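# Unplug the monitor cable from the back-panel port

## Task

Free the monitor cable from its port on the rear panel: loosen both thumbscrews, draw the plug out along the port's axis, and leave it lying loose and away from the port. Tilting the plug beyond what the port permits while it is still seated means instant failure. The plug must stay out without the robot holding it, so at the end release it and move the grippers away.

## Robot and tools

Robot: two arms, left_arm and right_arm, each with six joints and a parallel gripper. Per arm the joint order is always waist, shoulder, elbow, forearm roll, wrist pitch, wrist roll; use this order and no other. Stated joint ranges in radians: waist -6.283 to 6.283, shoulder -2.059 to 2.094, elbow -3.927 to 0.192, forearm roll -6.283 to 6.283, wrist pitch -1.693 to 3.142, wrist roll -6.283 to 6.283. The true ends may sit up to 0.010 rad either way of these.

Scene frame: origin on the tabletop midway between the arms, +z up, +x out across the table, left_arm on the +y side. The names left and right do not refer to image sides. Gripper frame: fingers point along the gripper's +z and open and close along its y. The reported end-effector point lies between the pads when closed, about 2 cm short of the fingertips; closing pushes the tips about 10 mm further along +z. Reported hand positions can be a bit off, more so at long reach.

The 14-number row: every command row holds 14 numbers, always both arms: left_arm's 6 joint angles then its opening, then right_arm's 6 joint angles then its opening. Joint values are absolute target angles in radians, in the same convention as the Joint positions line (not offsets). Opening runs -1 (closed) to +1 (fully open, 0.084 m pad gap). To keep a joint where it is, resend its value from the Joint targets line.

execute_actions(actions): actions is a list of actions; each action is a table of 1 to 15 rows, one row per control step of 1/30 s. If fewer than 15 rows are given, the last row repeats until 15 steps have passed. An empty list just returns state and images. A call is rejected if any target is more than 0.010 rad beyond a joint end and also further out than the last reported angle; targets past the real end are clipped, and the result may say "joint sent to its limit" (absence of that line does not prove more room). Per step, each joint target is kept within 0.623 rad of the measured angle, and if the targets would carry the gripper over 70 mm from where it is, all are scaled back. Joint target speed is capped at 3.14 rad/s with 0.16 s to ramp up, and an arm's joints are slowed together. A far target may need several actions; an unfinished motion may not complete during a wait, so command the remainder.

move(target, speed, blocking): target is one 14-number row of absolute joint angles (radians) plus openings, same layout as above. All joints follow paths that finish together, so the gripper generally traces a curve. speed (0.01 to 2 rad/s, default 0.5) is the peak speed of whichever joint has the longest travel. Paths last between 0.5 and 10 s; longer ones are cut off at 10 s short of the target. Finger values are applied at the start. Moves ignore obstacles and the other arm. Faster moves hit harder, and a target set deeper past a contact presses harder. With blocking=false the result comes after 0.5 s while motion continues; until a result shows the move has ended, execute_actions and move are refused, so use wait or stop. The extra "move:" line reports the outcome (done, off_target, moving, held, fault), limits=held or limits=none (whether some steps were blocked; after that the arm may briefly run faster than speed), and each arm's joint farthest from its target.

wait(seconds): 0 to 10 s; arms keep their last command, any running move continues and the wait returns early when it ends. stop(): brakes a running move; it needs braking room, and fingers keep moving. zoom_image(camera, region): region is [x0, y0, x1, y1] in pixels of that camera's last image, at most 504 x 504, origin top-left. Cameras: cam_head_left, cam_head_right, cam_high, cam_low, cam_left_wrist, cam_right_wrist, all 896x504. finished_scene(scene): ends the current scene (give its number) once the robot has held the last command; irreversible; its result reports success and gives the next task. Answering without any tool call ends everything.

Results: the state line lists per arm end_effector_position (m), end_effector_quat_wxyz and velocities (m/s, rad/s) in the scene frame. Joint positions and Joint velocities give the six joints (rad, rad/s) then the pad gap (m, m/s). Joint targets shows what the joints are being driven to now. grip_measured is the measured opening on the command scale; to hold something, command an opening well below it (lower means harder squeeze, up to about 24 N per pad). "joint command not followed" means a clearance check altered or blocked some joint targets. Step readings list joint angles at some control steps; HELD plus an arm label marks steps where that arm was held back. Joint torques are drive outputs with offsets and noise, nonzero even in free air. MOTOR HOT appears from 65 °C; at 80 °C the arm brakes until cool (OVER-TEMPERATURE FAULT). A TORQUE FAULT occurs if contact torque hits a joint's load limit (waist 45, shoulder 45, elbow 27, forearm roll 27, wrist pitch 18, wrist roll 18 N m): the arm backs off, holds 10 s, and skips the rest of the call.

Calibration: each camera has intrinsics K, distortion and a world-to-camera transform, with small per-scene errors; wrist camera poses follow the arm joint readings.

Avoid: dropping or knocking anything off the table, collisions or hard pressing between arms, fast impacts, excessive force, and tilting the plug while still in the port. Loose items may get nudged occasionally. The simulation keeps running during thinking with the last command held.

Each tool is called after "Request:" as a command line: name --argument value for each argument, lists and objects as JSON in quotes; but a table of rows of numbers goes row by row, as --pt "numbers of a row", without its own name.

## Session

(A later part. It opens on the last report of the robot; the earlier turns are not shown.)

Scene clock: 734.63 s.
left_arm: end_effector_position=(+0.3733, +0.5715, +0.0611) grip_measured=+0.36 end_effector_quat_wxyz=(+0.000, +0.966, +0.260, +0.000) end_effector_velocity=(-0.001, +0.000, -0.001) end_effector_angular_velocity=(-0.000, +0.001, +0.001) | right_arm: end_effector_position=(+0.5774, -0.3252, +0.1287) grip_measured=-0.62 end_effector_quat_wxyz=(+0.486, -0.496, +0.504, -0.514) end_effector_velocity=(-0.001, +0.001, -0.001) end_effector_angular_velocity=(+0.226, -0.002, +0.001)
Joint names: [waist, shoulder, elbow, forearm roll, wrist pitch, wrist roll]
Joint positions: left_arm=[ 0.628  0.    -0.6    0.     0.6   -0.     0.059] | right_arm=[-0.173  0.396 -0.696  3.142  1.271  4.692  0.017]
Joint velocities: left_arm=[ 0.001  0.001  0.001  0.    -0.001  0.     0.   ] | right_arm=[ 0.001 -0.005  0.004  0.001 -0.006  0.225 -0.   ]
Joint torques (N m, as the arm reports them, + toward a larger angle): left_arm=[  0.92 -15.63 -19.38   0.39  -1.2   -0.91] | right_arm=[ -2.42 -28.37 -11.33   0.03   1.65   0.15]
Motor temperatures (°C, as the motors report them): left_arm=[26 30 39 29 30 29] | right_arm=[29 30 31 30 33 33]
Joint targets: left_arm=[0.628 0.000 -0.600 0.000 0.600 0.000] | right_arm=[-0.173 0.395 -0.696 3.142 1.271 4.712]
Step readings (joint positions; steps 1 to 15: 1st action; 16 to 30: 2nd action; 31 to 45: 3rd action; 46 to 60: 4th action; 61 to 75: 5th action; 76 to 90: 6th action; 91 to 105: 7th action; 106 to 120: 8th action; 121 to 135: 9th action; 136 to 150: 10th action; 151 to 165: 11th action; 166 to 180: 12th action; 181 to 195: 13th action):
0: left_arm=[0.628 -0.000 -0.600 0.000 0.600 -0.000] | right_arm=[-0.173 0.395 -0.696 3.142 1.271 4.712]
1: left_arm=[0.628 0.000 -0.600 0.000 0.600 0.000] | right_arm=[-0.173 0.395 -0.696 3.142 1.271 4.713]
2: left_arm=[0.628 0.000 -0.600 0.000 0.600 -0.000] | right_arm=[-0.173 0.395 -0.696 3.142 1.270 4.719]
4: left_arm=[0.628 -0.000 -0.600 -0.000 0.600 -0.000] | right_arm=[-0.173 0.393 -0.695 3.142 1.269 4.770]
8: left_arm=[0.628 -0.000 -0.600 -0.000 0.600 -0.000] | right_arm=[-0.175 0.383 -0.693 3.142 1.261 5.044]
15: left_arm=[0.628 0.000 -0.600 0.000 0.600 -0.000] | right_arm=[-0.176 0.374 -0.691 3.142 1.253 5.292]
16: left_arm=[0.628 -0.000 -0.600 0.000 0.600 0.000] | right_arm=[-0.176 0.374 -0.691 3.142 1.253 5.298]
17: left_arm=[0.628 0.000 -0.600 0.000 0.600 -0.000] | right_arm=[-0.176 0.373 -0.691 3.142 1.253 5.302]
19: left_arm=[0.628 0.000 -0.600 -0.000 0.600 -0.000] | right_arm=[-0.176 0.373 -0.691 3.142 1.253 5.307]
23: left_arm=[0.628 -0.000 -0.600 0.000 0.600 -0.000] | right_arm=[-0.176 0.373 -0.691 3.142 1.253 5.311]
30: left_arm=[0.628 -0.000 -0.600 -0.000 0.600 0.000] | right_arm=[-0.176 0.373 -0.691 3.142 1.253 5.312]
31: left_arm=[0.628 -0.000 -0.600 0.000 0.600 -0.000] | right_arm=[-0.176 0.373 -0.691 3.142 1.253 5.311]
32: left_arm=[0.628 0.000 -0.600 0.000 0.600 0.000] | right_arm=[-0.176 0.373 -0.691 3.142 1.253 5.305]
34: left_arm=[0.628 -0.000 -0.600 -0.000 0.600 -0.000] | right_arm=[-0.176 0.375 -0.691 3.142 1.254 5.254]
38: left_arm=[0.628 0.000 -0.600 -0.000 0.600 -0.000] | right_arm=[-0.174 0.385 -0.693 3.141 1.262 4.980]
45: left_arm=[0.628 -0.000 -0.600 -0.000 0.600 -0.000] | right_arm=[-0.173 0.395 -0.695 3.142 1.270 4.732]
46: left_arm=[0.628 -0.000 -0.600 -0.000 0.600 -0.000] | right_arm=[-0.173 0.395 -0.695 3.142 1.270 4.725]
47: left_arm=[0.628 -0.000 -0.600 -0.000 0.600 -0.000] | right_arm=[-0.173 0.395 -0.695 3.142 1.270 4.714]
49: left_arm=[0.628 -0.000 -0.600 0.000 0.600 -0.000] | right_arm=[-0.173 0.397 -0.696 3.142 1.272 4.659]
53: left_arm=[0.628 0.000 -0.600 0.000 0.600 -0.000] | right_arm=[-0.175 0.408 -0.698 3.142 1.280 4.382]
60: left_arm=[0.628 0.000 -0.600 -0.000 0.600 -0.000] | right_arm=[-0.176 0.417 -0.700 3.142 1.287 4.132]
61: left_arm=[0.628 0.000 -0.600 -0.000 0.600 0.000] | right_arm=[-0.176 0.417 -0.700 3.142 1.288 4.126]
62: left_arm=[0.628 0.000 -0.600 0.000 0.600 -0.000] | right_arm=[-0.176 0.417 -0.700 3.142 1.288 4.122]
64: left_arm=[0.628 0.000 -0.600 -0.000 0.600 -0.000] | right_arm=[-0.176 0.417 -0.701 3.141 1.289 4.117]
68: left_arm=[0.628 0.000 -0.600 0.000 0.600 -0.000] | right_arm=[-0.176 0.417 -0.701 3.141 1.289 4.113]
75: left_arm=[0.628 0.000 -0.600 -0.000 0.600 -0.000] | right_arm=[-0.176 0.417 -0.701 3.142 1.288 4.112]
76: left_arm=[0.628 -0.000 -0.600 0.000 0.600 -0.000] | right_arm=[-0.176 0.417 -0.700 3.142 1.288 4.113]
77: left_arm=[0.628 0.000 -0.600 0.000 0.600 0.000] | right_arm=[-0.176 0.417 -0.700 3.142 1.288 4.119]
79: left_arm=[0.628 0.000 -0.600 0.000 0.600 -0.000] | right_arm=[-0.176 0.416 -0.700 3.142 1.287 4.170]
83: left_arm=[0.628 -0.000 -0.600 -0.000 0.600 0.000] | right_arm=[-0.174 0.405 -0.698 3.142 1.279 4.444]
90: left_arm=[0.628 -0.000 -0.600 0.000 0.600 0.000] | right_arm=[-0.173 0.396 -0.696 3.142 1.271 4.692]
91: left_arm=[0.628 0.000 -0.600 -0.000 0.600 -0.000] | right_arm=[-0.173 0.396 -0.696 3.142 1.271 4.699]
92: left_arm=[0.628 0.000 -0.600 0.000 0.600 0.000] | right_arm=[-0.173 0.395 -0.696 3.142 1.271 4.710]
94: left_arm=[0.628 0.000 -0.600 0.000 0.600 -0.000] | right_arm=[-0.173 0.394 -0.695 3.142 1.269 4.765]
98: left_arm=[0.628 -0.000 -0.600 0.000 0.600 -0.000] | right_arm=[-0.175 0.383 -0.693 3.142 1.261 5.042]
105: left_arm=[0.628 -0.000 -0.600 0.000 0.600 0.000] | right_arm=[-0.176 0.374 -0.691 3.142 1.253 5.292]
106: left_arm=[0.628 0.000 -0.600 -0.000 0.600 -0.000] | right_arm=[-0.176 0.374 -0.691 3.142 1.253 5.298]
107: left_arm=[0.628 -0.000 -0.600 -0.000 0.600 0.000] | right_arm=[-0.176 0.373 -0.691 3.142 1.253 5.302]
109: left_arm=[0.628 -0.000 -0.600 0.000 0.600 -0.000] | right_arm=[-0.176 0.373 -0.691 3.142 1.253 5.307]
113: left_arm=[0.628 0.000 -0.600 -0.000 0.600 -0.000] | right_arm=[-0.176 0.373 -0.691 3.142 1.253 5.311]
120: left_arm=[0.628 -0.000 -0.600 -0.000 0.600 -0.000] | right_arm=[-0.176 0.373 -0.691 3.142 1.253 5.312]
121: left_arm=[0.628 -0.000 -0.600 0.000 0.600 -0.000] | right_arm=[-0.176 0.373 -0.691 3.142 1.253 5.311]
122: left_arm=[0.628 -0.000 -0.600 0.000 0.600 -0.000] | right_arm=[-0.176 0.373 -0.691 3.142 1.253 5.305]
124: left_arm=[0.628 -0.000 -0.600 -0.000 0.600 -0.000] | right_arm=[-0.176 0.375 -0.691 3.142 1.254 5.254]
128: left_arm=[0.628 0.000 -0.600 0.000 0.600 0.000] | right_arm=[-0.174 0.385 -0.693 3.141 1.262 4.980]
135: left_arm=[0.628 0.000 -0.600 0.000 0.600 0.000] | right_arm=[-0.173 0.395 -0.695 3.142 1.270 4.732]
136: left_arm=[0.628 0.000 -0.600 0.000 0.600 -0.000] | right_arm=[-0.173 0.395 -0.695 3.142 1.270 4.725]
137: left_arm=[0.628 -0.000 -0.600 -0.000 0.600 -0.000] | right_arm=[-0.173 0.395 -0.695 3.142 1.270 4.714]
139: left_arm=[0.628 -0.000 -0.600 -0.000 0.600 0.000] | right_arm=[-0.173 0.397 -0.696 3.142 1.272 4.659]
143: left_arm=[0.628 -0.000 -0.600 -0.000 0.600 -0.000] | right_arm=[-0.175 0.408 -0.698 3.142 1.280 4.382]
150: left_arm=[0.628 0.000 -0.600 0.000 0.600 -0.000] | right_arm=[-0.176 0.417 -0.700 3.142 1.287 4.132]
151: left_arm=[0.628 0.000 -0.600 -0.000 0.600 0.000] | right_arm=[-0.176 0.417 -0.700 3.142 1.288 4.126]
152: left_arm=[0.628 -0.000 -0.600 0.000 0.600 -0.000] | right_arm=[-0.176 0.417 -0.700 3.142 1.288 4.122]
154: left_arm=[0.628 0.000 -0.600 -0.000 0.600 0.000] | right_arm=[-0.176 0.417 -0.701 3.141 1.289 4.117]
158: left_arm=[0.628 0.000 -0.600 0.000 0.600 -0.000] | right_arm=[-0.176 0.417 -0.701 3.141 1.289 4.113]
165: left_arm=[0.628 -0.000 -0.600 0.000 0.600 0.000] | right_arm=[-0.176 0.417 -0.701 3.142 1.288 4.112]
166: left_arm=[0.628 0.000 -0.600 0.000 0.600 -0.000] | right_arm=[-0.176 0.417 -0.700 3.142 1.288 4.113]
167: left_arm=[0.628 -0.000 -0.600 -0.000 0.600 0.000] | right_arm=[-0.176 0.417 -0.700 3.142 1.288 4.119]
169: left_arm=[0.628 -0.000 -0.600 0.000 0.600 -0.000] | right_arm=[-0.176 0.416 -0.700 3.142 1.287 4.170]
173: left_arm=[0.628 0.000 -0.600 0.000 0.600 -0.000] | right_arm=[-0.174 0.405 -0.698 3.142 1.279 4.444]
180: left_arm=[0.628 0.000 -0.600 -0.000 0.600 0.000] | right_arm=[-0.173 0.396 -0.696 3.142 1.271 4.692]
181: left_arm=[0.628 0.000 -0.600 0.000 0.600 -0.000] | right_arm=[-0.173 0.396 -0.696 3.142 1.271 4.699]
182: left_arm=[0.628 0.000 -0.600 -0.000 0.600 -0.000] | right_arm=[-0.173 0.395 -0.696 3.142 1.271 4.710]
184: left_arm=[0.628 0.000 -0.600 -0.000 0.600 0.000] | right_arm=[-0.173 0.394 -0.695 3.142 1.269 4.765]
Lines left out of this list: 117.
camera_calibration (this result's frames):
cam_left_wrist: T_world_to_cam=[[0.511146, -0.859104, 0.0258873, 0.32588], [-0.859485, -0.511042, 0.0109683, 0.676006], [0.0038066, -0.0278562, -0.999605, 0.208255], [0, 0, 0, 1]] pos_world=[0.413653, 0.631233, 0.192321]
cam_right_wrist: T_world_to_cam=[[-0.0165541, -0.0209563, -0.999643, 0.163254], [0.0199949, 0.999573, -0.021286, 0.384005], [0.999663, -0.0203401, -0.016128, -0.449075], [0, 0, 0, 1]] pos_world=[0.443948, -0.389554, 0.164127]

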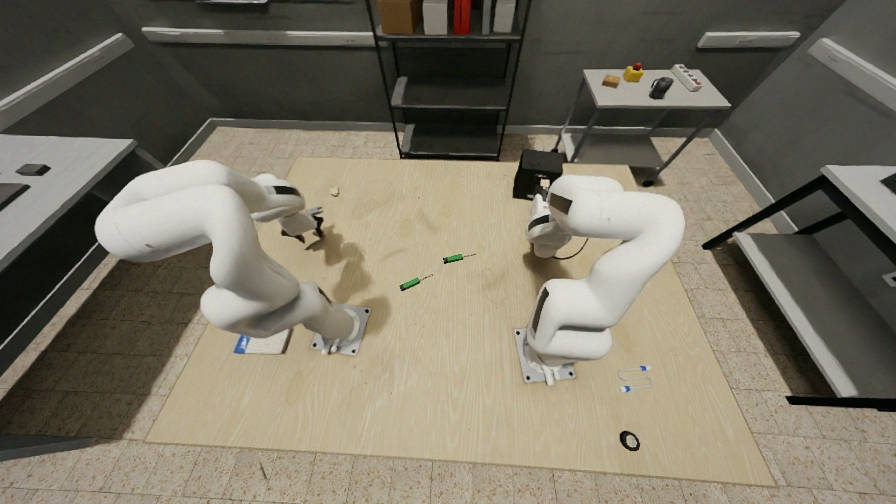

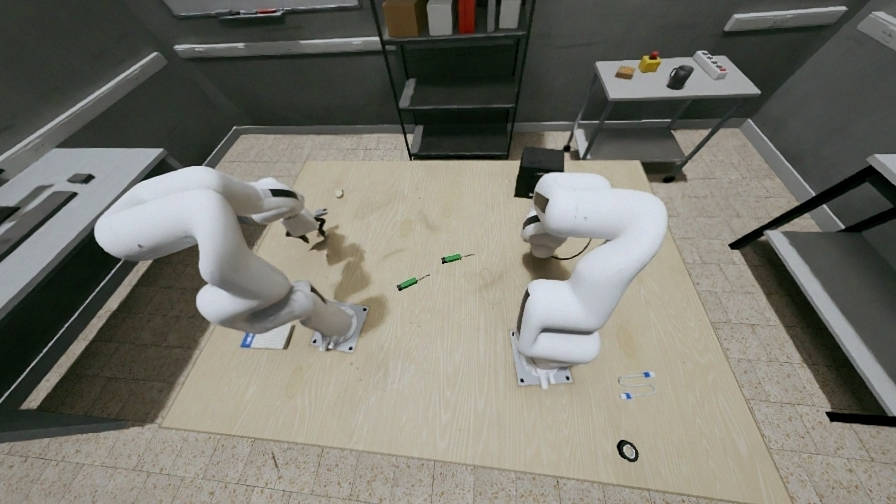

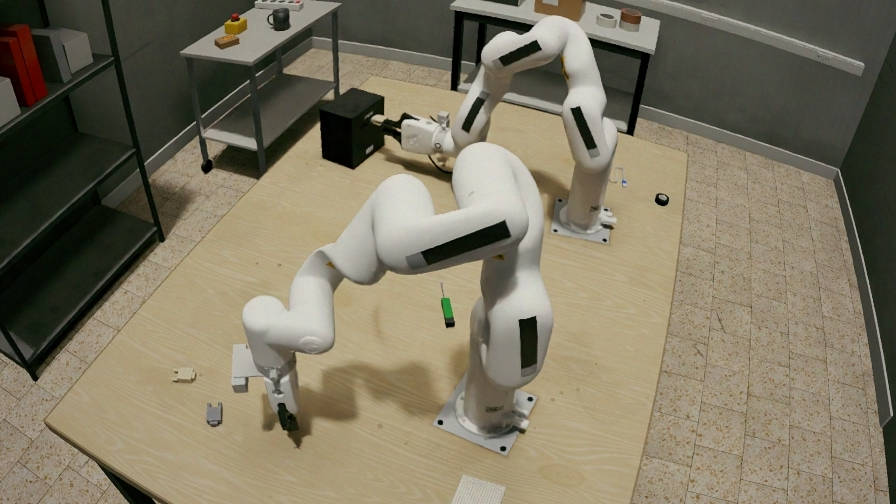

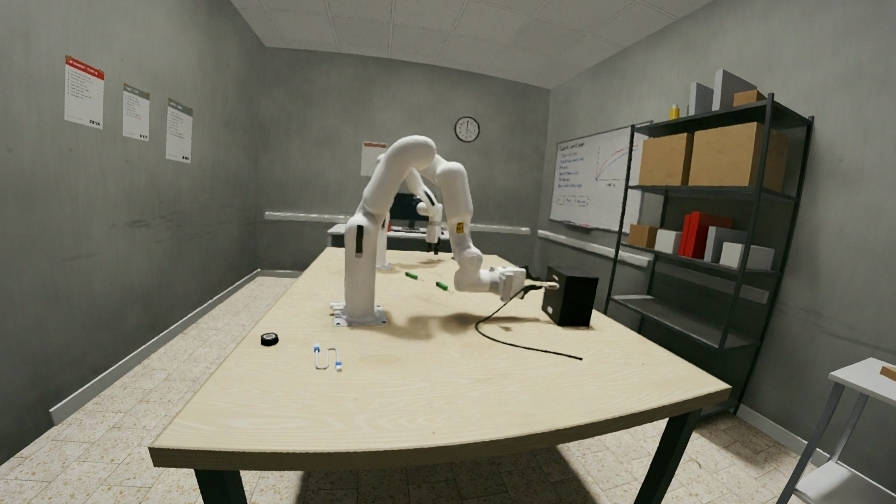

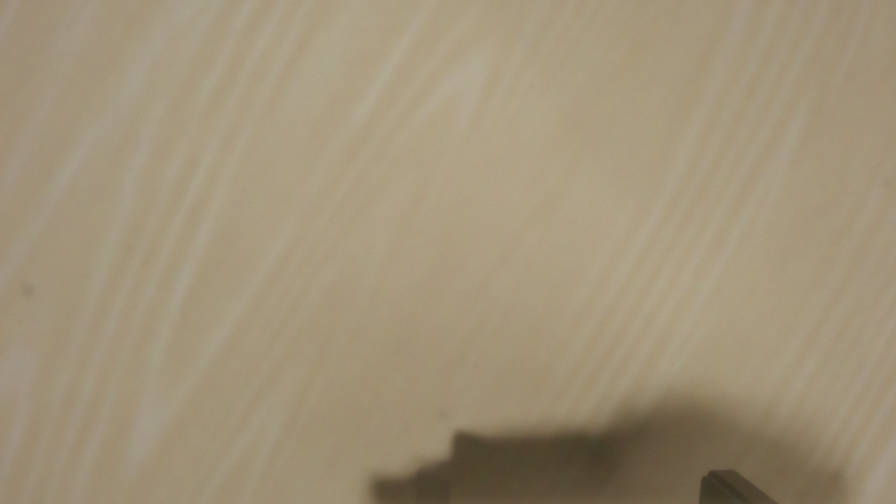

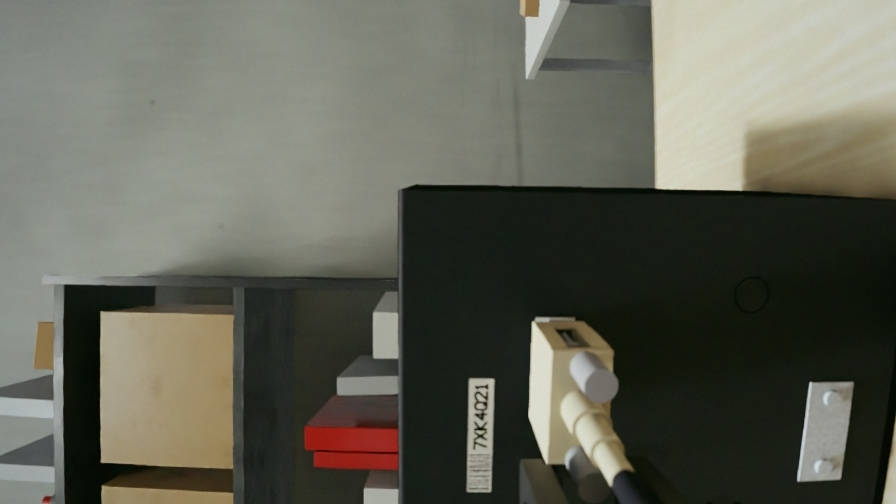

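Request:
execute_actions --actions '[[[0.628,0,-0.6,0,0.6,0,0.37,-0.1727,0.307,-0.545,3.1416,1.333,4.712,-0.6]],[[0.628,0,-0.6,0,0.6,0,0.37,-0.1727,0.177,-0.518,3.1416,1.23,4.712,-0.6]],[[0.628,0,-0.6,0,0.6,0,0.37,-0.2543,0.177,-0.518,3.1416,1.23,4.712,-0.6]],[[0.628,0,-0.6,0,0.6,0,0.37,-0.2543,0.307,-0.545,3.1416,1.333,4.712,-0.6]],[[0.628,0,-0.6,0,0.6,0,0.37,-0.2543,0.351,-0.62,3.1416,1.302,4.712,-0.6]],[[0.628,0,-0.6,0,0.6,0,0.37,-0.2543,0.3953,-0.6957,3.1416,1.2706,4.712,-0.6]], [[0.628,0,-0.6,0,0.6,0,0.37,-0.2508,0.4176,-0.7003,3.1416,1.2883,5.312,-0.7]],[[0.628,0,-0.6,0,0.6,0,0.37,-0.2508,0.4176,-0.7003,3.1416,1.2883,5.312,-1]],[[0.628,0,-0.6,0,0.6,0,0.37,-0.2543,0.3953,-0.6957,3.1416,1.2706,4.712,-1]],[[0.628,0,-0.6,0,0.6,0,0.37,-0.2508,0.373,-0.6911,3.1416,1.2529,4.112,-1]],[[0.628,0,-0.6,0,0.6,0,0.37,-0.2508,0.373,-0.6911,3.1416,1.2529,4.112,-0.7]],[[0.628,0,-0.6,0,0.6,0,0.37,-0.2543,0.3953,-0.6957,3.1416,1.2706,4.712,-0.7]], [[0.628,0,-0.6,0,0.6,0,0.37,-0.2508,0.4176,-0.7003,3.1416,1.2883,5.312,-0.7]],[[0.628,0,-0.6,0,0.6,0,0.37,-0.2508,0.4176,-0.7003,3.1416,1.2883,5.312,-1]],[[0.628,0,-0.6,0,0.6,0,0.37,-0.2543,0.3953,-0.6957,3.1416,1.2706,4.712,-1]],[[0.628,0,-0.6,0,0.6,0,0.37,-0.2508,0.373,-0.6911,3.1416,1.2529,4.112,-1]],[[0.628,0,-0.6,0,0.6,0,0.37,-0.2508,0.373,-0.6911,3.1416,1.2529,4.112,-0.7]],[[0.628,0,-0.6,0,0.6,0,0.37,-0.2543,0.3953,-0.6957,3.1416,1.2706,4.712,-0.7]], [[0.628,0,-0.6,0,0.6,0,0.37,-0.2508,0.4176,-0.7003,3.1416,1.2883,5.312,-0.7]],[[0.628,0,-0.6,0,0.6,0,0.37,-0.2508,0.4176,-0.7003,3.1416,1.2883,5.312,-1]],[[0.628,0,-0.6,0,0.6,0,0.37,-0.2543,0.3953,-0.6957,3.1416,1.2706,4.712,-1]],[[0.628,0,-0.6,0,0.6,0,0.37,-0.2508,0.373,-0.6911,3.1416,1.2529,4.112,-1]],[[0.628,0,-0.6,0,0.6,0,0.37,-0.2508,0.373,-0.6911,3.1416,1.2529,4.112,-0.7]],[[0.628,0,-0.6,0,0.6,0,0.37,-0.2543,0.3953,-0.6957,3.1416,1.2706,4.712,-0.7]], [[0.628,0,-0.6,0,0.6,0,0.37,-0.2508,0.4176,-0.7003,3.1416,1.2883,5.312,-0.7]],[[0.628,0,-0.6,0,0.6,0,0.37,-0.2508,0.4176,-0.7003,3.1416,1.2883,5.312,-1]],[[0.628,0,-0.6,0,0.6,0,0.37,-0.2543,0.3953,-0.6957,3.1416,1.2706,4.712,-1]],[[0.628,0,-0.6,0,0.6,0,0.37,-0.2508,0.373,-0.6911,3.1416,1.2529,4.112,-1]],[[0.628,0,-0.6,0,0.6,0,0.37,-0.2508,0.373,-0.6911,3.1416,1.2529,4.112,-0.7]],[[0.628,0,-0.6,0,0.6,0,0.37,-0.2543,0.3953,-0.6957,3.1416,1.2706,4.712,-0.7]], [[0.628,0,-0.6,0,0.6,0,0.37,-0.2508,0.4176,-0.7003,3.1416,1.2883,5.312,-0.7]],[[0.628,0,-0.6,0,0.6,0,0.37,-0.2508,0.4176,-0.7003,3.1416,1.2883,5.312,-1]],[[0.628,0,-0.6,0,0.6,0,0.37,-0.2543,0.3953,-0.6957,3.1416,1.2706,4.712,-1]],[[0.628,0,-0.6,0,0.6,0,0.37,-0.2508,0.373,-0.6911,3.1416,1.2529,4.112,-1]],[[0.628,0,-0.6,0,0.6,0,0.37,-0.2508,0.373,-0.6911,3.1416,1.2529,4.112,-0.7]],[[0.628,0,-0.6,0,0.6,0,0.37,-0.2543,0.3953,-0.6957,3.1416,1.2706,4.712,-0.7]], [[0.628,0,-0.6,0,0.6,0,0.37,-0.2508,0.4176,-0.7003,3.1416,1.2883,5.312,-0.7]],[[0.628,0,-0.6,0,0.6,0,0.37,-0.2508,0.4176,-0.7003,3.1416,1.2883,5.312,-1]],[[0.628,0,-0.6,0,0.6,0,0.37,-0.2543,0.3953,-0.6957,3.1416,1.2706,4.712,-1]],[[0.628,0,-0.6,0,0.6,0,0.37,-0.2508,0.373,-0.6911,3.1416,1.2529,4.112,-1]],[[0.628,0,-0.6,0,0.6,0,0.37,-0.2508,0.373,-0.6911,3.1416,1.2529,4.112,-0.7]],[[0.628,0,-0.6,0,0.6,0,0.37,-0.2543,0.3953,-0.6957,3.1416,1.2706,4.712,-0.7]], [[0.628,0,-0.6,0,0.6,0,0.37,-0.2508,0.4176,-0.7003,3.1416,1.2883,5.312,-0.7]],[[0.628,0,-0.6,0,0.6,0,0.37,-0.2508,0.4176,-0.7003,3.1416,1.2883,5.312,-1]],[[0.628,0,-0.6,0,0.6,0,0.37,-0.2543,0.3953,-0.6957,3.1416,1.2706,4.712,-1]],[[0.628,0,-0.6,0,0.6,0,0.37,-0.2508,0.373,-0.6911,3.1416,1.2529,4.112,-1]],[[0.628,0,-0.6,0,0.6,0,0.37,-0.2508,0.373,-0.6911,3.1416,1.2529,4.112,-0.7]],[[0.628,0,-0.6,0,0.6,0,0.37,-0.2543,0.3953,-0.6957,3.1416,1.2706,4.712,-0.7]], [[0.628,0,-0.6,0,0.6,0,0.37,-0.2508,0.4176,-0.7003,3.1416,1.2883,5.312,-0.7]],[[0.628,0,-0.6,0,0.6,0,0.37,-0.2508,0.4176,-0.7003,3.1416,1.2883,5.312,-1]],[[0.628,0,-0.6,0,0.6,0,0.37,-0.2543,0.3953,-0.6957,3.1416,1.2706,4.712,-1]],[[0.628,0,-0.6,0,0.6,0,0.37,-0.2508,0.373,-0.6911,3.1416,1.2529,4.112,-1]],[[0.628,0,-0.6,0,0.6,0,0.37,-0.2508,0.373,-0.6911,3.1416,1.2529,4.112,-0.7]],[[0.628,0,-0.6,0,0.6,0,0.37,-0.2543,0.3953,-0.6957,3.1416,1.2706,4.712,-0.7]], [[0.628,0,-0.6,0,0.6,0,0.37,-0.2508,0.4176,-0.7003,3.1416,1.2883,5.312,-0.7]],[[0.628,0,-0.6,0,0.6,0,0.37,-0.2508,0.4176,-0.7003,3.1416,1.2883,5.312,-1]],[[0.628,0,-0.6,0,0.6,0,0.37,-0.2543,0.3953,-0.6957,3.1416,1.2706,4.712,-1]],[[0.628,0,-0.6,0,0.6,0,0.37,-0.2508,0.373,-0.6911,3.1416,1.2529,4.112,-1]],[[0.628,0,-0.6,0,0.6,0,0.37,-0.2508,0.373,-0.6911,3.1416,1.2529,4.112,-0.7]],[[0.628,0,-0.6,0,0.6,0,0.37,-0.2543,0.3953,-0.6957,3.1416,1.2706,4.712,-0.7]], [[0.628,0,-0.6,0,0.6,0,0.37,-0.2508,0.4176,-0.7003,3.1416,1.2883,5.312,-0.7]],[[0.628,0,-0.6,0,0.6,0,0.37,-0.2508,0.4176,-0.7003,3.1416,1.2883,5.312,-1]],[[0.628,0,-0.6,0,0.6,0,0.37,-0.2543,0.3953,-0.6957,3.1416,1.2706,4.712,-1]],[[0.628,0,-0.6,0,0.6,0,0.37,-0.2508,0.373,-0.6911,3.1416,1.2529,4.112,-1]],[[0.628,0,-0.6,0,0.6,0,0.37,-0.2508,0.373,-0.6911,3.1416,1.2529,4.112,-0.7]],[[0.628,0,-0.6,0,0.6,0,0.37,-0.2543,0.3953,-0.6957,3.1416,1.2706,4.712,-0.7]], [[0.628,0,-0.6,0,0.6,0,0.37,-0.2508,0.4176,-0.7003,3.1416,1.2883,5.312,-0.7]],[[0.628,0,-0.6,0,0.6,0,0.37,-0.2508,0.4176,-0.7003,3.1416,1.2883,5.312,-1]],[[0.628,0,-0.6,0,0.6,0,0.37,-0.2543,0.3953,-0.6957,3.1416,1.2706,4.712,-1]],[[0.628,0,-0.6,0,0.6,0,0.37,-0.2508,0.373,-0.6911,3.1416,1.2529,4.112,-1]],[[0.628,0,-0.6,0,0.6,0,0.37,-0.2508,0.373,-0.6911,3.1416,1.2529,4.112,-0.7]],[[0.628,0,-0.6,0,0.6,0,0.37,-0.2543,0.3953,-0.6957,3.1416,1.2706,4.712,-0.7]], [[0.628,0,-0.6,0,0.6,0,0.37,-0.2508,0.4176,-0.7003,3.1416,1.2883,5.312,-0.7]],[[0.628,0,-0.6,0,0.6,0,0.37,-0.2508,0.4176,-0.7003,3.1416,1.2883,5.312,-1]],[[0.628,0,-0.6,0,0.6,0,0.37,-0.2543,0.3953,-0.6957,3.1416,1.2706,4.712,-1]],[[0.628,0,-0.6,0,0.6,0,0.37,-0.2508,0.373,-0.6911,3.1416,1.2529,4.112,-1]],[[0.628,0,-0.6,0,0.6,0,0.37,-0.2508,0.373,-0.6911,3.1416,1.2529,4.112,-0.7]],[[0.628,0,-0.6,0,0.6,0,0.37,-0.2543,0.3953,-0.6957,3.1416,1.2706,4.712,-0.6]], [[0.628,0,-0.6,0,0.6,0,0.37,-0.2543,0.307,-0.545,3.1416,1.333,4.712,-0.6]],[[0.628,0,-0.6,0,0.6,0,0.37,-0.2543,0.177,-0.518,3.1416,1.23,4.0,-0.6]],[[0.628,0,-0.6,0,0.6,0,0.37,-0.2135,0.177,-0.518,3.1416,1.23,3.1416,0.1]],[[0.628,0,-0.6,0,0.6,0,0.37,-0.2135,0.177,-0.518,3.1416,1.23,3.1416,0.1]],[[0.628,0,-0.6,0,0.6,0,0.37,-0.2135,0.307,-0.545,3.1416,1.333,3.1416,0.1]],[[0.628,0,-0.6,0,0.6,0,0.37,-0.2135,0.307,-0.545,3.1416,1.333,3.1416,0.1]]]'

Request:
zoom_image --camera "cam_right_wrist" --region '[400,300,760,504]'

Scene clock: 870.73 s.
left_arm: end_effector_position=(+0.3733, +0.5715, +0.0611) grip_measured=+0.36 end_effector_quat_wxyz=(+0.000, +0.966, +0.260, +0.000) end_effector_velocity=(-0.000, -0.000, -0.001) end_effector_angular_velocity=(-0.001, +0.001, -0.000) | right_arm: end_effector_position=(+0.5348, -0.3458, +0.1315) grip_measured=+0.09 end_effector_quat_wxyz=(+0.027, +0.706, -0.027, +0.707) end_effector_velocity=(-0.000, +0.000, -0.001) end_effector_angular_velocity=(+0.003, +0.002, +0.001)
Joint names: [waist, shoulder, elbow, forearm roll, wrist pitch, wrist roll]
Joint positions: left_arm=[ 0.628 -0.    -0.6    0.     0.6   -0.     0.059] | right_arm=[-0.213  0.307 -0.545  3.142  1.333  3.142  0.048]
Joint velocities: left_arm=[-0.     0.002  0.     0.    -0.    -0.    -0.   ] | right_arm=[ 0.     0.002  0.    -0.001 -0.     0.003  0.   ]
Joint torques (N m, as the arm reports them, + toward a larger angle): left_arm=[  0.54 -15.18 -19.46   0.12  -1.31  -0.44] | right_arm=[ -1.62 -25.24 -10.79  -0.18   1.47   0.49]
Motor temperatures (°C, as the motors report them): left_arm=[26 30 39 29 30 29] | right_arm=[29 30 31 30 33 33]
Joint targets: left_arm=[0.628 0.000 -0.600 0.000 0.600 0.000] | right_arm=[-0.214 0.307 -0.545 3.142 1.333 3.142]
Step readings (joint positions; steps 1 to 15: 1st action; 16 to 30: 2nd action; 31 to 45: 3rd action; 46 to 60: 4th action; 61 to 75: 5th action; 76 to 90: 6th action; 91 to 105: 7th action; 106 to 120: 8th action; 121 to 135: 9th action; 136 to 150: 10th action; 151 to 165: 11th action; 166 to 180: 12th action; 181 to 195: 13th action):
0: left_arm=[0.628 0.000 -0.600 0.000 0.600 -0.000] | right_arm=[-0.173 0.395 -0.696 3.142 1.271 4.712]
1: left_arm=[0.628 0.000 -0.600 0.000 0.600 0.000] | right_arm=[-0.173 0.395 -0.695 3.142 1.271 4.712]
2: left_arm=[0.628 0.000 -0.600 -0.000 0.600 0.000] | right_arm=[-0.173 0.392 -0.690 3.142 1.274 4.712]
4: left_arm=[0.628 0.000 -0.600 -0.000 0.600 -0.000] | right_arm=[-0.173 0.365 -0.646 3.142 1.293 4.712]
8: left_arm=[0.628 0.000 -0.600 0.000 0.600 -0.000] | right_arm=[-0.173 0.318 -0.562 3.142 1.324 4.712]
15: left_arm=[0.628 -0.000 -0.600 -0.000 0.600 0.000] | right_arm=[-0.173 0.308 -0.547 3.142 1.332 4.712]
16: left_arm=[0.628 0.000 -0.600 -0.000 0.600 0.000] | right_arm=[-0.173 0.307 -0.547 3.142 1.332 4.712]
17: left_arm=[0.628 -0.000 -0.600 0.000 0.600 0.000] | right_arm=[-0.173 0.302 -0.545 3.142 1.327 4.712]
19: left_arm=[0.628 -0.000 -0.600 0.000 0.600 -0.000] | right_arm=[-0.173 0.260 -0.533 3.142 1.291 4.712]
23: left_arm=[0.628 0.000 -0.600 0.000 0.600 0.000] | right_arm=[-0.173 0.190 -0.524 3.142 1.244 4.712]
30: left_arm=[0.628 0.000 -0.600 -0.000 0.600 -0.000] | right_arm=[-0.173 0.179 -0.518 3.142 1.231 4.712]
31: left_arm=[0.628 0.000 -0.600 -0.000 0.600 -0.000] | right_arm=[-0.173 0.178 -0.518 3.142 1.231 4.712]
32: left_arm=[0.628 0.000 -0.600 0.000 0.600 0.000] | right_arm=[-0.178 0.178 -0.518 3.141 1.230 4.712]
34: left_arm=[0.628 0.000 -0.600 0.000 0.600 -0.000] | right_arm=[-0.212 0.178 -0.518 3.141 1.230 4.712]
38: left_arm=[0.628 -0.000 -0.600 0.000 0.600 -0.000] | right_arm=[-0.248 0.177 -0.518 3.142 1.230 4.712]
45: left_arm=[0.628 0.000 -0.600 0.000 0.600 -0.000] | right_arm=[-0.253 0.177 -0.518 3.142 1.230 4.712]
46: left_arm=[0.628 0.000 -0.600 0.000 0.600 0.000] | right_arm=[-0.254 0.177 -0.518 3.142 1.231 4.712]
47: left_arm=[0.628 -0.000 -0.600 -0.000 0.600 0.000] | right_arm=[-0.254 0.182 -0.520 3.142 1.236 4.712]
49: left_arm=[0.628 0.000 -0.600 -0.000 0.600 0.000] | right_arm=[-0.254 0.224 -0.531 3.142 1.271 4.712]
53: left_arm=[0.628 -0.000 -0.600 0.000 0.600 0.000] | right_arm=[-0.254 0.294 -0.539 3.142 1.319 4.712]
60: left_arm=[0.628 0.000 -0.600 -0.000 0.600 -0.000] | right_arm=[-0.254 0.305 -0.545 3.142 1.332 4.712]
61: left_arm=[0.628 -0.000 -0.600 -0.000 0.600 0.000] | right_arm=[-0.254 0.306 -0.546 3.142 1.332 4.712]
62: left_arm=[0.628 -0.000 -0.600 0.000 0.600 -0.000] | right_arm=[-0.254 0.309 -0.551 3.142 1.329 4.712]
64: left_arm=[0.628 0.000 -0.600 -0.000 0.600 -0.000] | right_arm=[-0.254 0.329 -0.583 3.142 1.316 4.712]
68: left_arm=[0.628 -0.000 -0.600 -0.000 0.600 -0.000] | right_arm=[-0.254 0.347 -0.614 3.142 1.305 4.712]
75: left_arm=[0.628 -0.000 -0.600 0.000 0.600 -0.000] | right_arm=[-0.254 0.351 -0.619 3.142 1.302 4.712]
76: left_arm=[0.628 0.000 -0.600 0.000 0.600 0.000] | right_arm=[-0.254 0.351 -0.620 3.142 1.302 4.712]
77: left_arm=[0.628 0.000 -0.600 -0.000 0.600 -0.000] | right_arm=[-0.254 0.354 -0.625 3.142 1.299 4.712]
79: left_arm=[0.628 0.000 -0.600 0.000 0.600 -0.000] | right_arm=[-0.254 0.374 -0.658 3.142 1.285 4.712]
83: left_arm=[0.628 -0.000 -0.600 0.000 0.600 -0.000] | right_arm=[-0.254 0.391 -0.690 3.142 1.274 4.712]
90: left_arm=[0.628 -0.000 -0.600 0.000 0.600 -0.000] | right_arm=[-0.254 0.395 -0.695 3.142 1.271 4.712]
91: left_arm=[0.628 -0.000 -0.600 0.000 0.600 -0.000] | right_arm=[-0.254 0.395 -0.695 3.142 1.271 4.713]
92: left_arm=[0.628 0.000 -0.600 0.000 0.600 -0.000] | right_arm=[-0.254 0.395 -0.695 3.142 1.271 4.719]
94: left_arm=[0.628 0.000 -0.600 -0.000 0.600 0.000] | right_arm=[-0.254 0.397 -0.696 3.142 1.272 4.770]
98: left_arm=[0.628 -0.000 -0.600 -0.000 0.600 0.000] | right_arm=[-0.252 0.408 -0.698 3.142 1.280 5.044]
105: left_arm=[0.628 0.000 -0.600 -0.000 0.600 -0.000] | right_arm=[-0.251 0.417 -0.700 3.142 1.288 5.292]
106: left_arm=[0.628 -0.000 -0.600 0.000 0.600 0.000] | right_arm=[-0.251 0.417 -0.700 3.142 1.288 5.298]
107: left_arm=[0.628 -0.000 -0.600 0.000 0.600 -0.000] | right_arm=[-0.251 0.417 -0.700 3.142 1.288 5.302]
109: left_arm=[0.628 0.000 -0.600 0.000 0.600 -0.000] | right_arm=[-0.251 0.417 -0.700 3.142 1.288 5.307]
113: left_arm=[0.628 -0.000 -0.600 0.000 0.600 0.000] | right_arm=[-0.251 0.418 -0.700 3.142 1.288 5.311]
120: left_arm=[0.628 -0.000 -0.600 0.000 0.600 0.000] | right_arm=[-0.251 0.418 -0.700 3.142 1.288 5.312]
121: left_arm=[0.628 0.000 -0.600 0.000 0.600 -0.000] | right_arm=[-0.251 0.418 -0.700 3.142 1.288 5.311]
122: left_arm=[0.628 0.000 -0.600 -0.000 0.600 -0.000] | right_arm=[-0.251 0.417 -0.700 3.142 1.288 5.305]
124: left_arm=[0.628 -0.000 -0.600 0.000 0.600 0.000] | right_arm=[-0.251 0.416 -0.700 3.142 1.287 5.254]
128: left_arm=[0.628 0.000 -0.600 0.000 0.600 -0.000] | right_arm=[-0.253 0.405 -0.698 3.142 1.278 4.980]
135: left_arm=[0.628 0.000 -0.600 0.000 0.600 -0.000] | right_arm=[-0.254 0.396 -0.696 3.142 1.271 4.732]
136: left_arm=[0.628 0.000 -0.600 0.000 0.600 0.000] | right_arm=[-0.254 0.396 -0.696 3.142 1.271 4.725]
137: left_arm=[0.628 0.000 -0.600 0.000 0.600 -0.000] | right_arm=[-0.254 0.395 -0.696 3.142 1.271 4.714]
139: left_arm=[0.628 0.000 -0.600 -0.000 0.600 -0.000] | right_arm=[-0.254 0.394 -0.695 3.142 1.269 4.659]
143: left_arm=[0.628 -0.000 -0.600 -0.000 0.600 0.000] | right_arm=[-0.253 0.383 -0.693 3.142 1.261 4.382]
150: left_arm=[0.628 0.000 -0.600 -0.000 0.600 -0.000] | right_arm=[-0.251 0.374 -0.691 3.142 1.253 4.132]
151: left_arm=[0.628 -0.000 -0.600 0.000 0.600 0.000] | right_arm=[-0.251 0.374 -0.691 3.142 1.253 4.126]
152: left_arm=[0.628 0.000 -0.600 -0.000 0.600 0.000] | right_arm=[-0.251 0.373 -0.691 3.141 1.254 4.122]
154: left_arm=[0.628 0.000 -0.600 0.000 0.600 0.000] | right_arm=[-0.250 0.373 -0.692 3.141 1.254 4.117]
158: left_arm=[0.628 0.000 -0.600 0.000 0.600 -0.000] | right_arm=[-0.250 0.373 -0.691 3.141 1.253 4.113]
165: left_arm=[0.628 -0.000 -0.600 -0.000 0.600 -0.000] | right_arm=[-0.251 0.373 -0.691 3.142 1.253 4.112]
166: left_arm=[0.628 0.000 -0.600 0.000 0.600 -0.000] | right_arm=[-0.251 0.373 -0.691 3.142 1.253 4.113]
167: left_arm=[0.628 -0.000 -0.600 0.000 0.600 -0.000] | right_arm=[-0.251 0.373 -0.691 3.142 1.253 4.119]
169: left_arm=[0.628 0.000 -0.600 0.000 0.600 0.000] | right_arm=[-0.251 0.375 -0.692 3.142 1.255 4.170]
173: left_arm=[0.628 0.000 -0.600 0.000 0.600 -0.000] | right_arm=[-0.253 0.385 -0.694 3.142 1.263 4.444]
180: left_arm=[0.628 -0.000 -0.600 0.000 0.600 0.000] | right_arm=[-0.254 0.395 -0.696 3.142 1.270 4.692]
181: left_arm=[0.628 0.000 -0.600 -0.000 0.600 -0.000] | right_arm=[-0.254 0.395 -0.696 3.142 1.270 4.699]
182: left_arm=[0.628 0.000 -0.600 -0.000 0.600 0.000] | right_arm=[-0.254 0.395 -0.696 3.142 1.271 4.710]
184: left_arm=[0.628 0.000 -0.600 0.000 0.600 -0.000] | right_arm=[-0.254 0.397 -0.696 3.142 1.272 4.765]
Lines left out of this list: 357.
camera_calibration (this result's frames):
cam_left_wrist: T_world_to_cam=[[0.511146, -0.859104, 0.0258873, 0.32588], [-0.859485, -0.511042, 0.0109682, 0.676006], [0.00380675, -0.0278561, -0.999605, 0.208254], [0, 0, 0, 1]] pos_world=[0.413653, 0.631233, 0.192321]
cam_right_wrist: T_world_to_cam=[[-0.0931541, -0.995651, 0.00111294, -0.262826], [-0.0160692, 0.000385794, -0.999871, 0.207962], [0.995522, -0.09316, -0.0160352, -0.429888], [0, 0, 0, 1]] pos_world=[0.406822, -0.301812, 0.201334]

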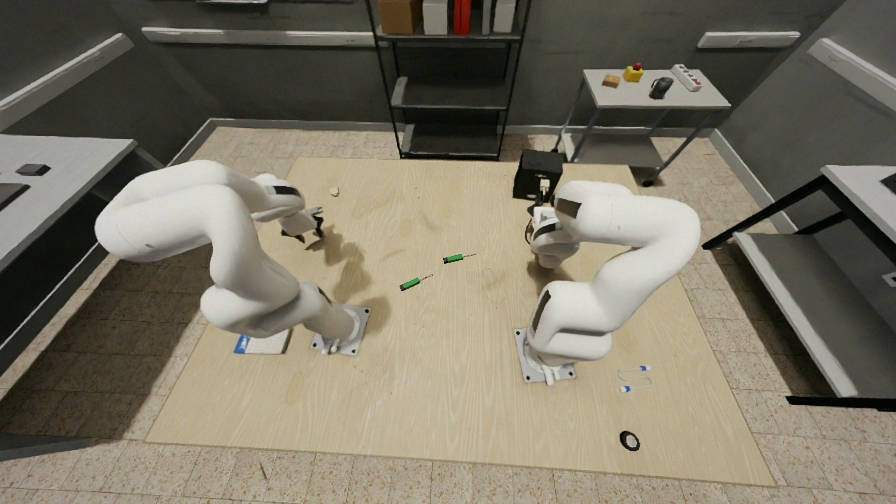

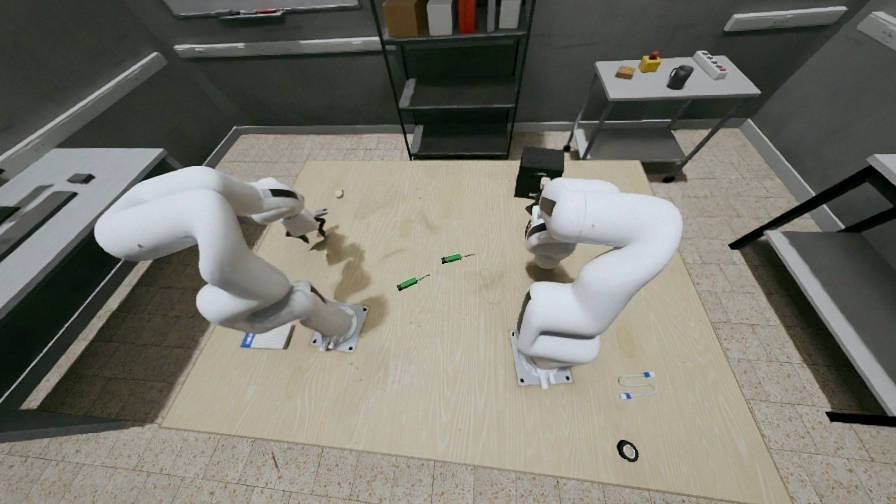

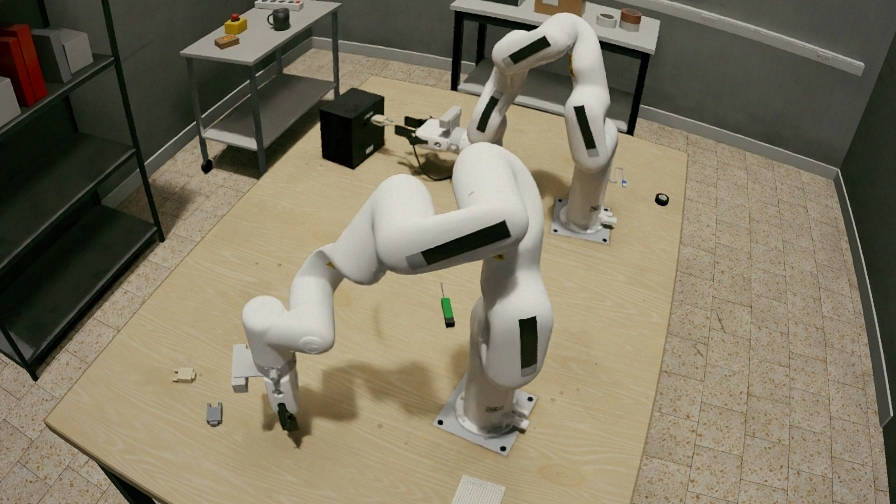

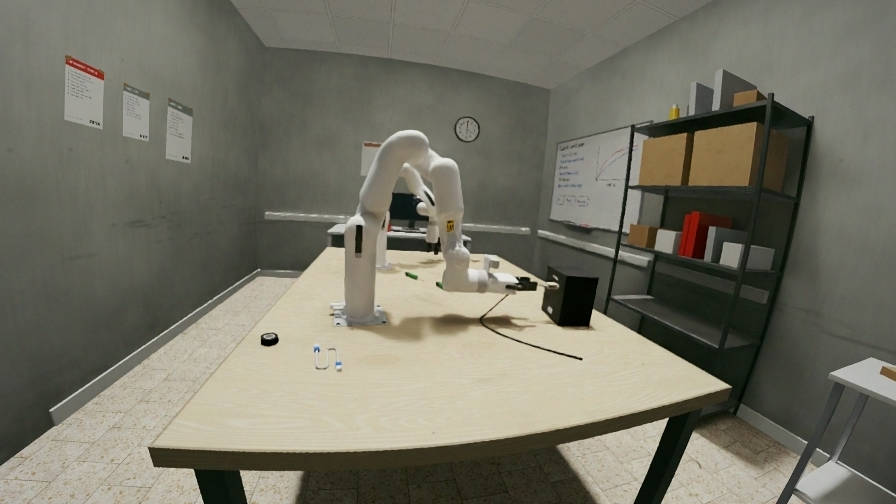

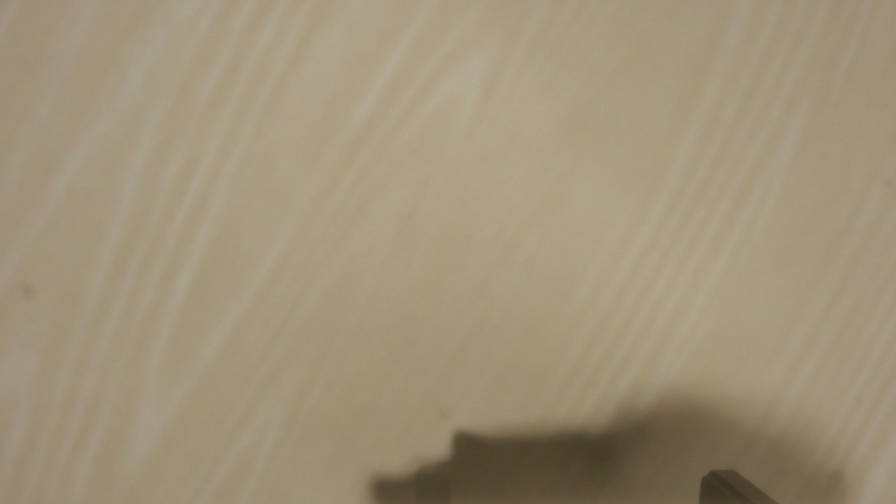

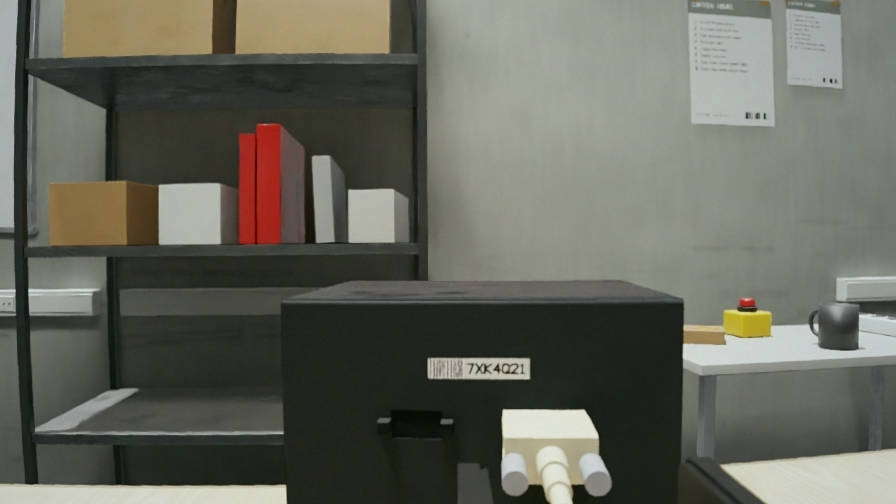

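Region (400, 300, 760, 504) of cam_right_wrist's 896x504 image, scaled by 1.400, with more detail than that image has; it fills the top 286 rows of this view, and the rest is white.

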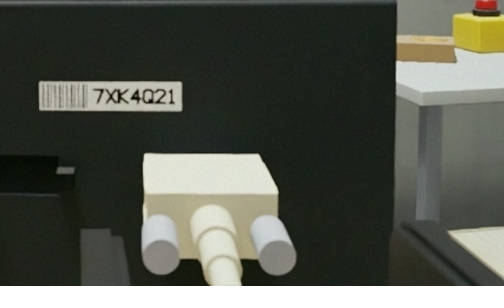

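Request:
move --target '[0.628,0,-0.6,0,0.6,0,0.37,-0.2135,0.449,-0.802,3.1416,1.218,3.1416,0.1]' --speed 0.15

Scene clock: 883.07 s.
left_arm: end_effector_position=(+0.3733, +0.5715, +0.0611) grip_measured=+0.36 end_effector_quat_wxyz=(+0.000, +0.966, +0.260, +0.000) end_effector_velocity=(+0.000, -0.000, +0.000) end_effector_angular_velocity=(-0.000, +0.000, -0.001) | right_arm: end_effector_position=(+0.6037, -0.3508, +0.1284) grip_measured=+0.09 end_effector_quat_wxyz=(+0.027, +0.707, -0.027, +0.706) end_effector_velocity=(+0.002, -0.000, +0.002) end_effector_angular_velocity=(-0.000, -0.005, -0.001)
Joint names: [waist, shoulder, elbow, forearm roll, wrist pitch, wrist roll]
Joint positions: left_arm=[ 0.628  0.    -0.6    0.     0.6   -0.     0.059] | right_arm=[-0.213  0.449 -0.8    3.141  1.217  3.142  0.048]
Joint velocities: left_arm=[-0.    -0.     0.    -0.     0.     0.001 -0.   ] | right_arm=[ 0.     0.001 -0.005  0.001  0.001  0.     0.   ]
Joint torques (N m, as the arm reports them, + toward a larger angle): left_arm=[  0.71 -14.97 -19.78   0.52  -1.54  -0.93] | right_arm=[ -5.14 -38.79 -25.48   0.46   3.77   0.49]
Motor temperatures (°C, as the motors report them): left_arm=[26 30 39 29 30 29] | right_arm=[29 30 31 30 33 33]
Joint targets: left_arm=[0.628 0.000 -0.600 0.000 0.600 0.000] | right_arm=[-0.214 0.449 -0.802 3.142 1.218 3.142]
move: done; limits=none; left_arm: farthest joint: the waist, 0.000 radians from its target (0.000 radians at the start); right_arm: farthest joint: the elbow, 0.002 radians from its target (0.257 radians at the start)
camera_calibration (this result's frames):
cam_left_wrist: T_world_to_cam=[[0.511146, -0.859104, 0.0258874, 0.32588], [-0.859485, -0.511042, 0.0109681, 0.676006], [0.00380684, -0.0278561, -0.999605, 0.208254], [0, 0, 0, 1]] pos_world=[0.413653, 0.631233, 0.192321]
cam_right_wrist: T_world_to_cam=[[-0.0925316, -0.995709, 0.00123007, -0.261801], [-0.0188221, 0.000513994, -0.999823, 0.207631], [0.995532, -0.0925384, -0.0187889, -0.498388], [0, 0, 0, 1]] pos_world=[0.475844, -0.306904, 0.198552]

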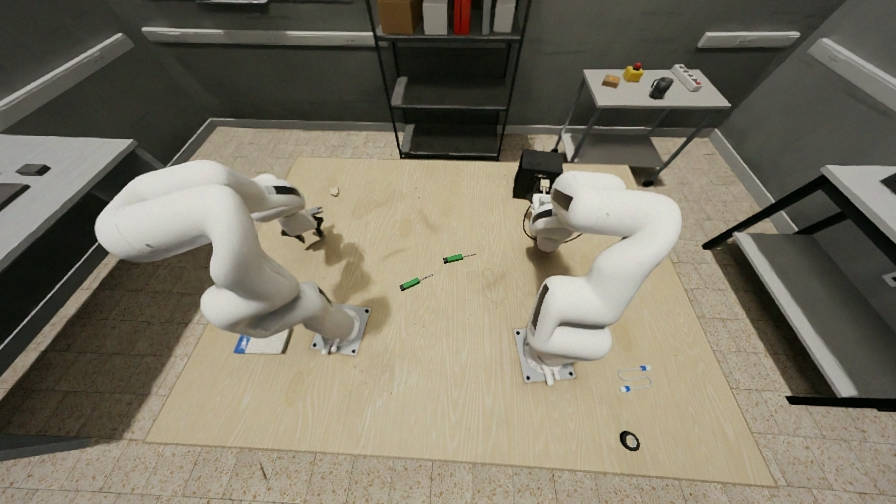

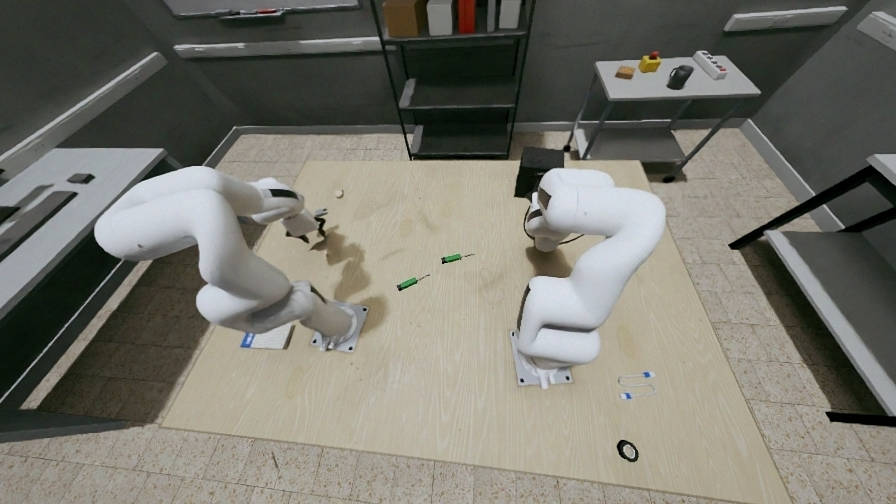

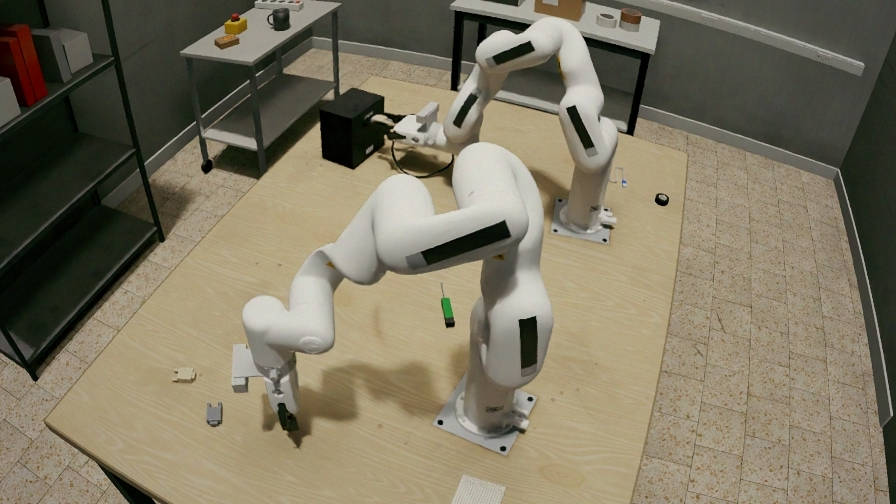

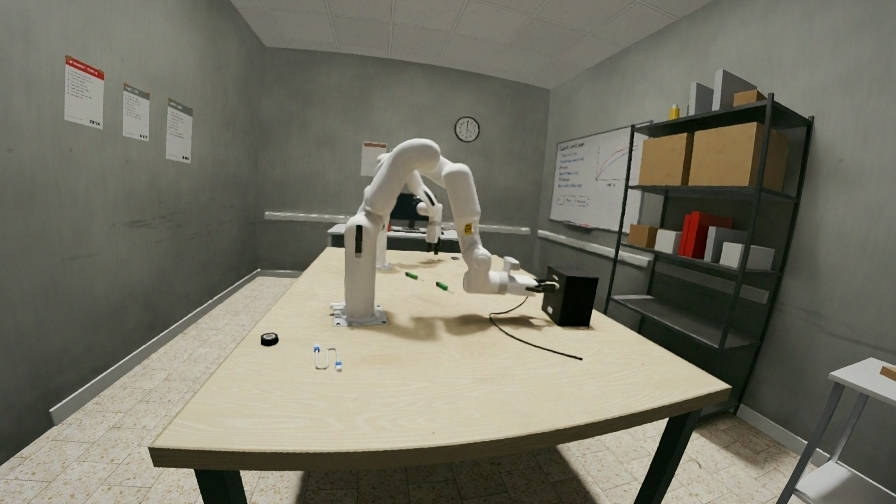

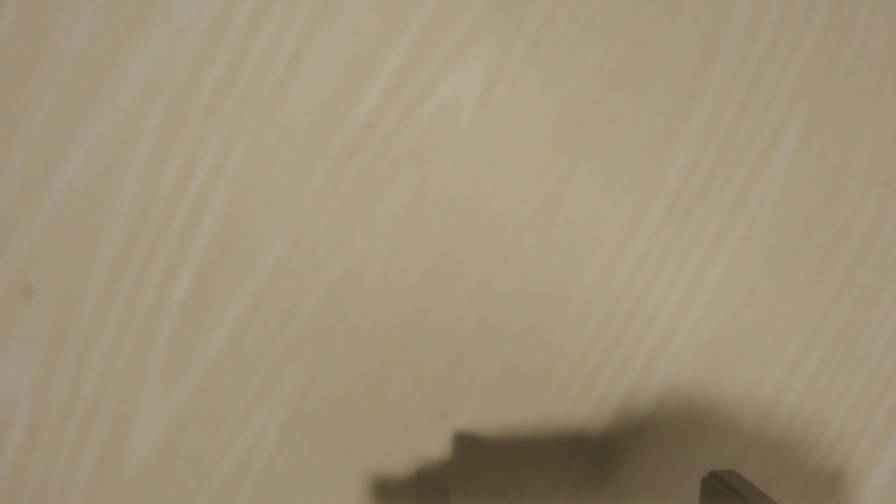

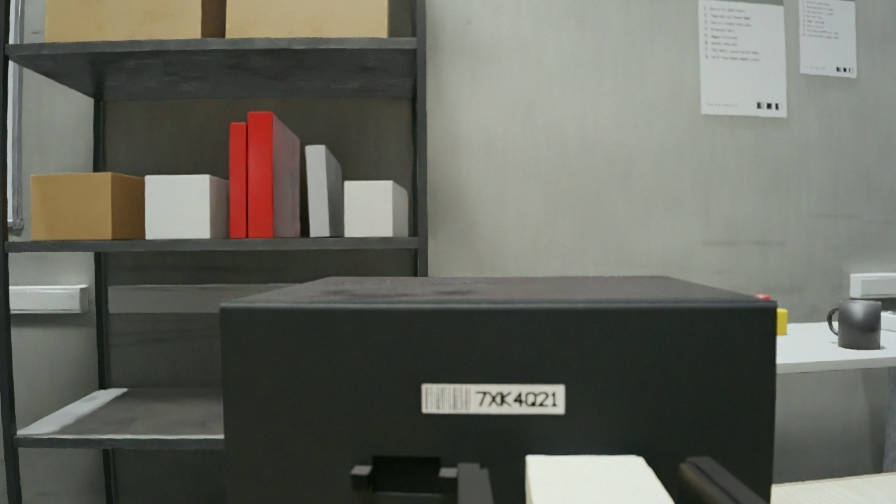

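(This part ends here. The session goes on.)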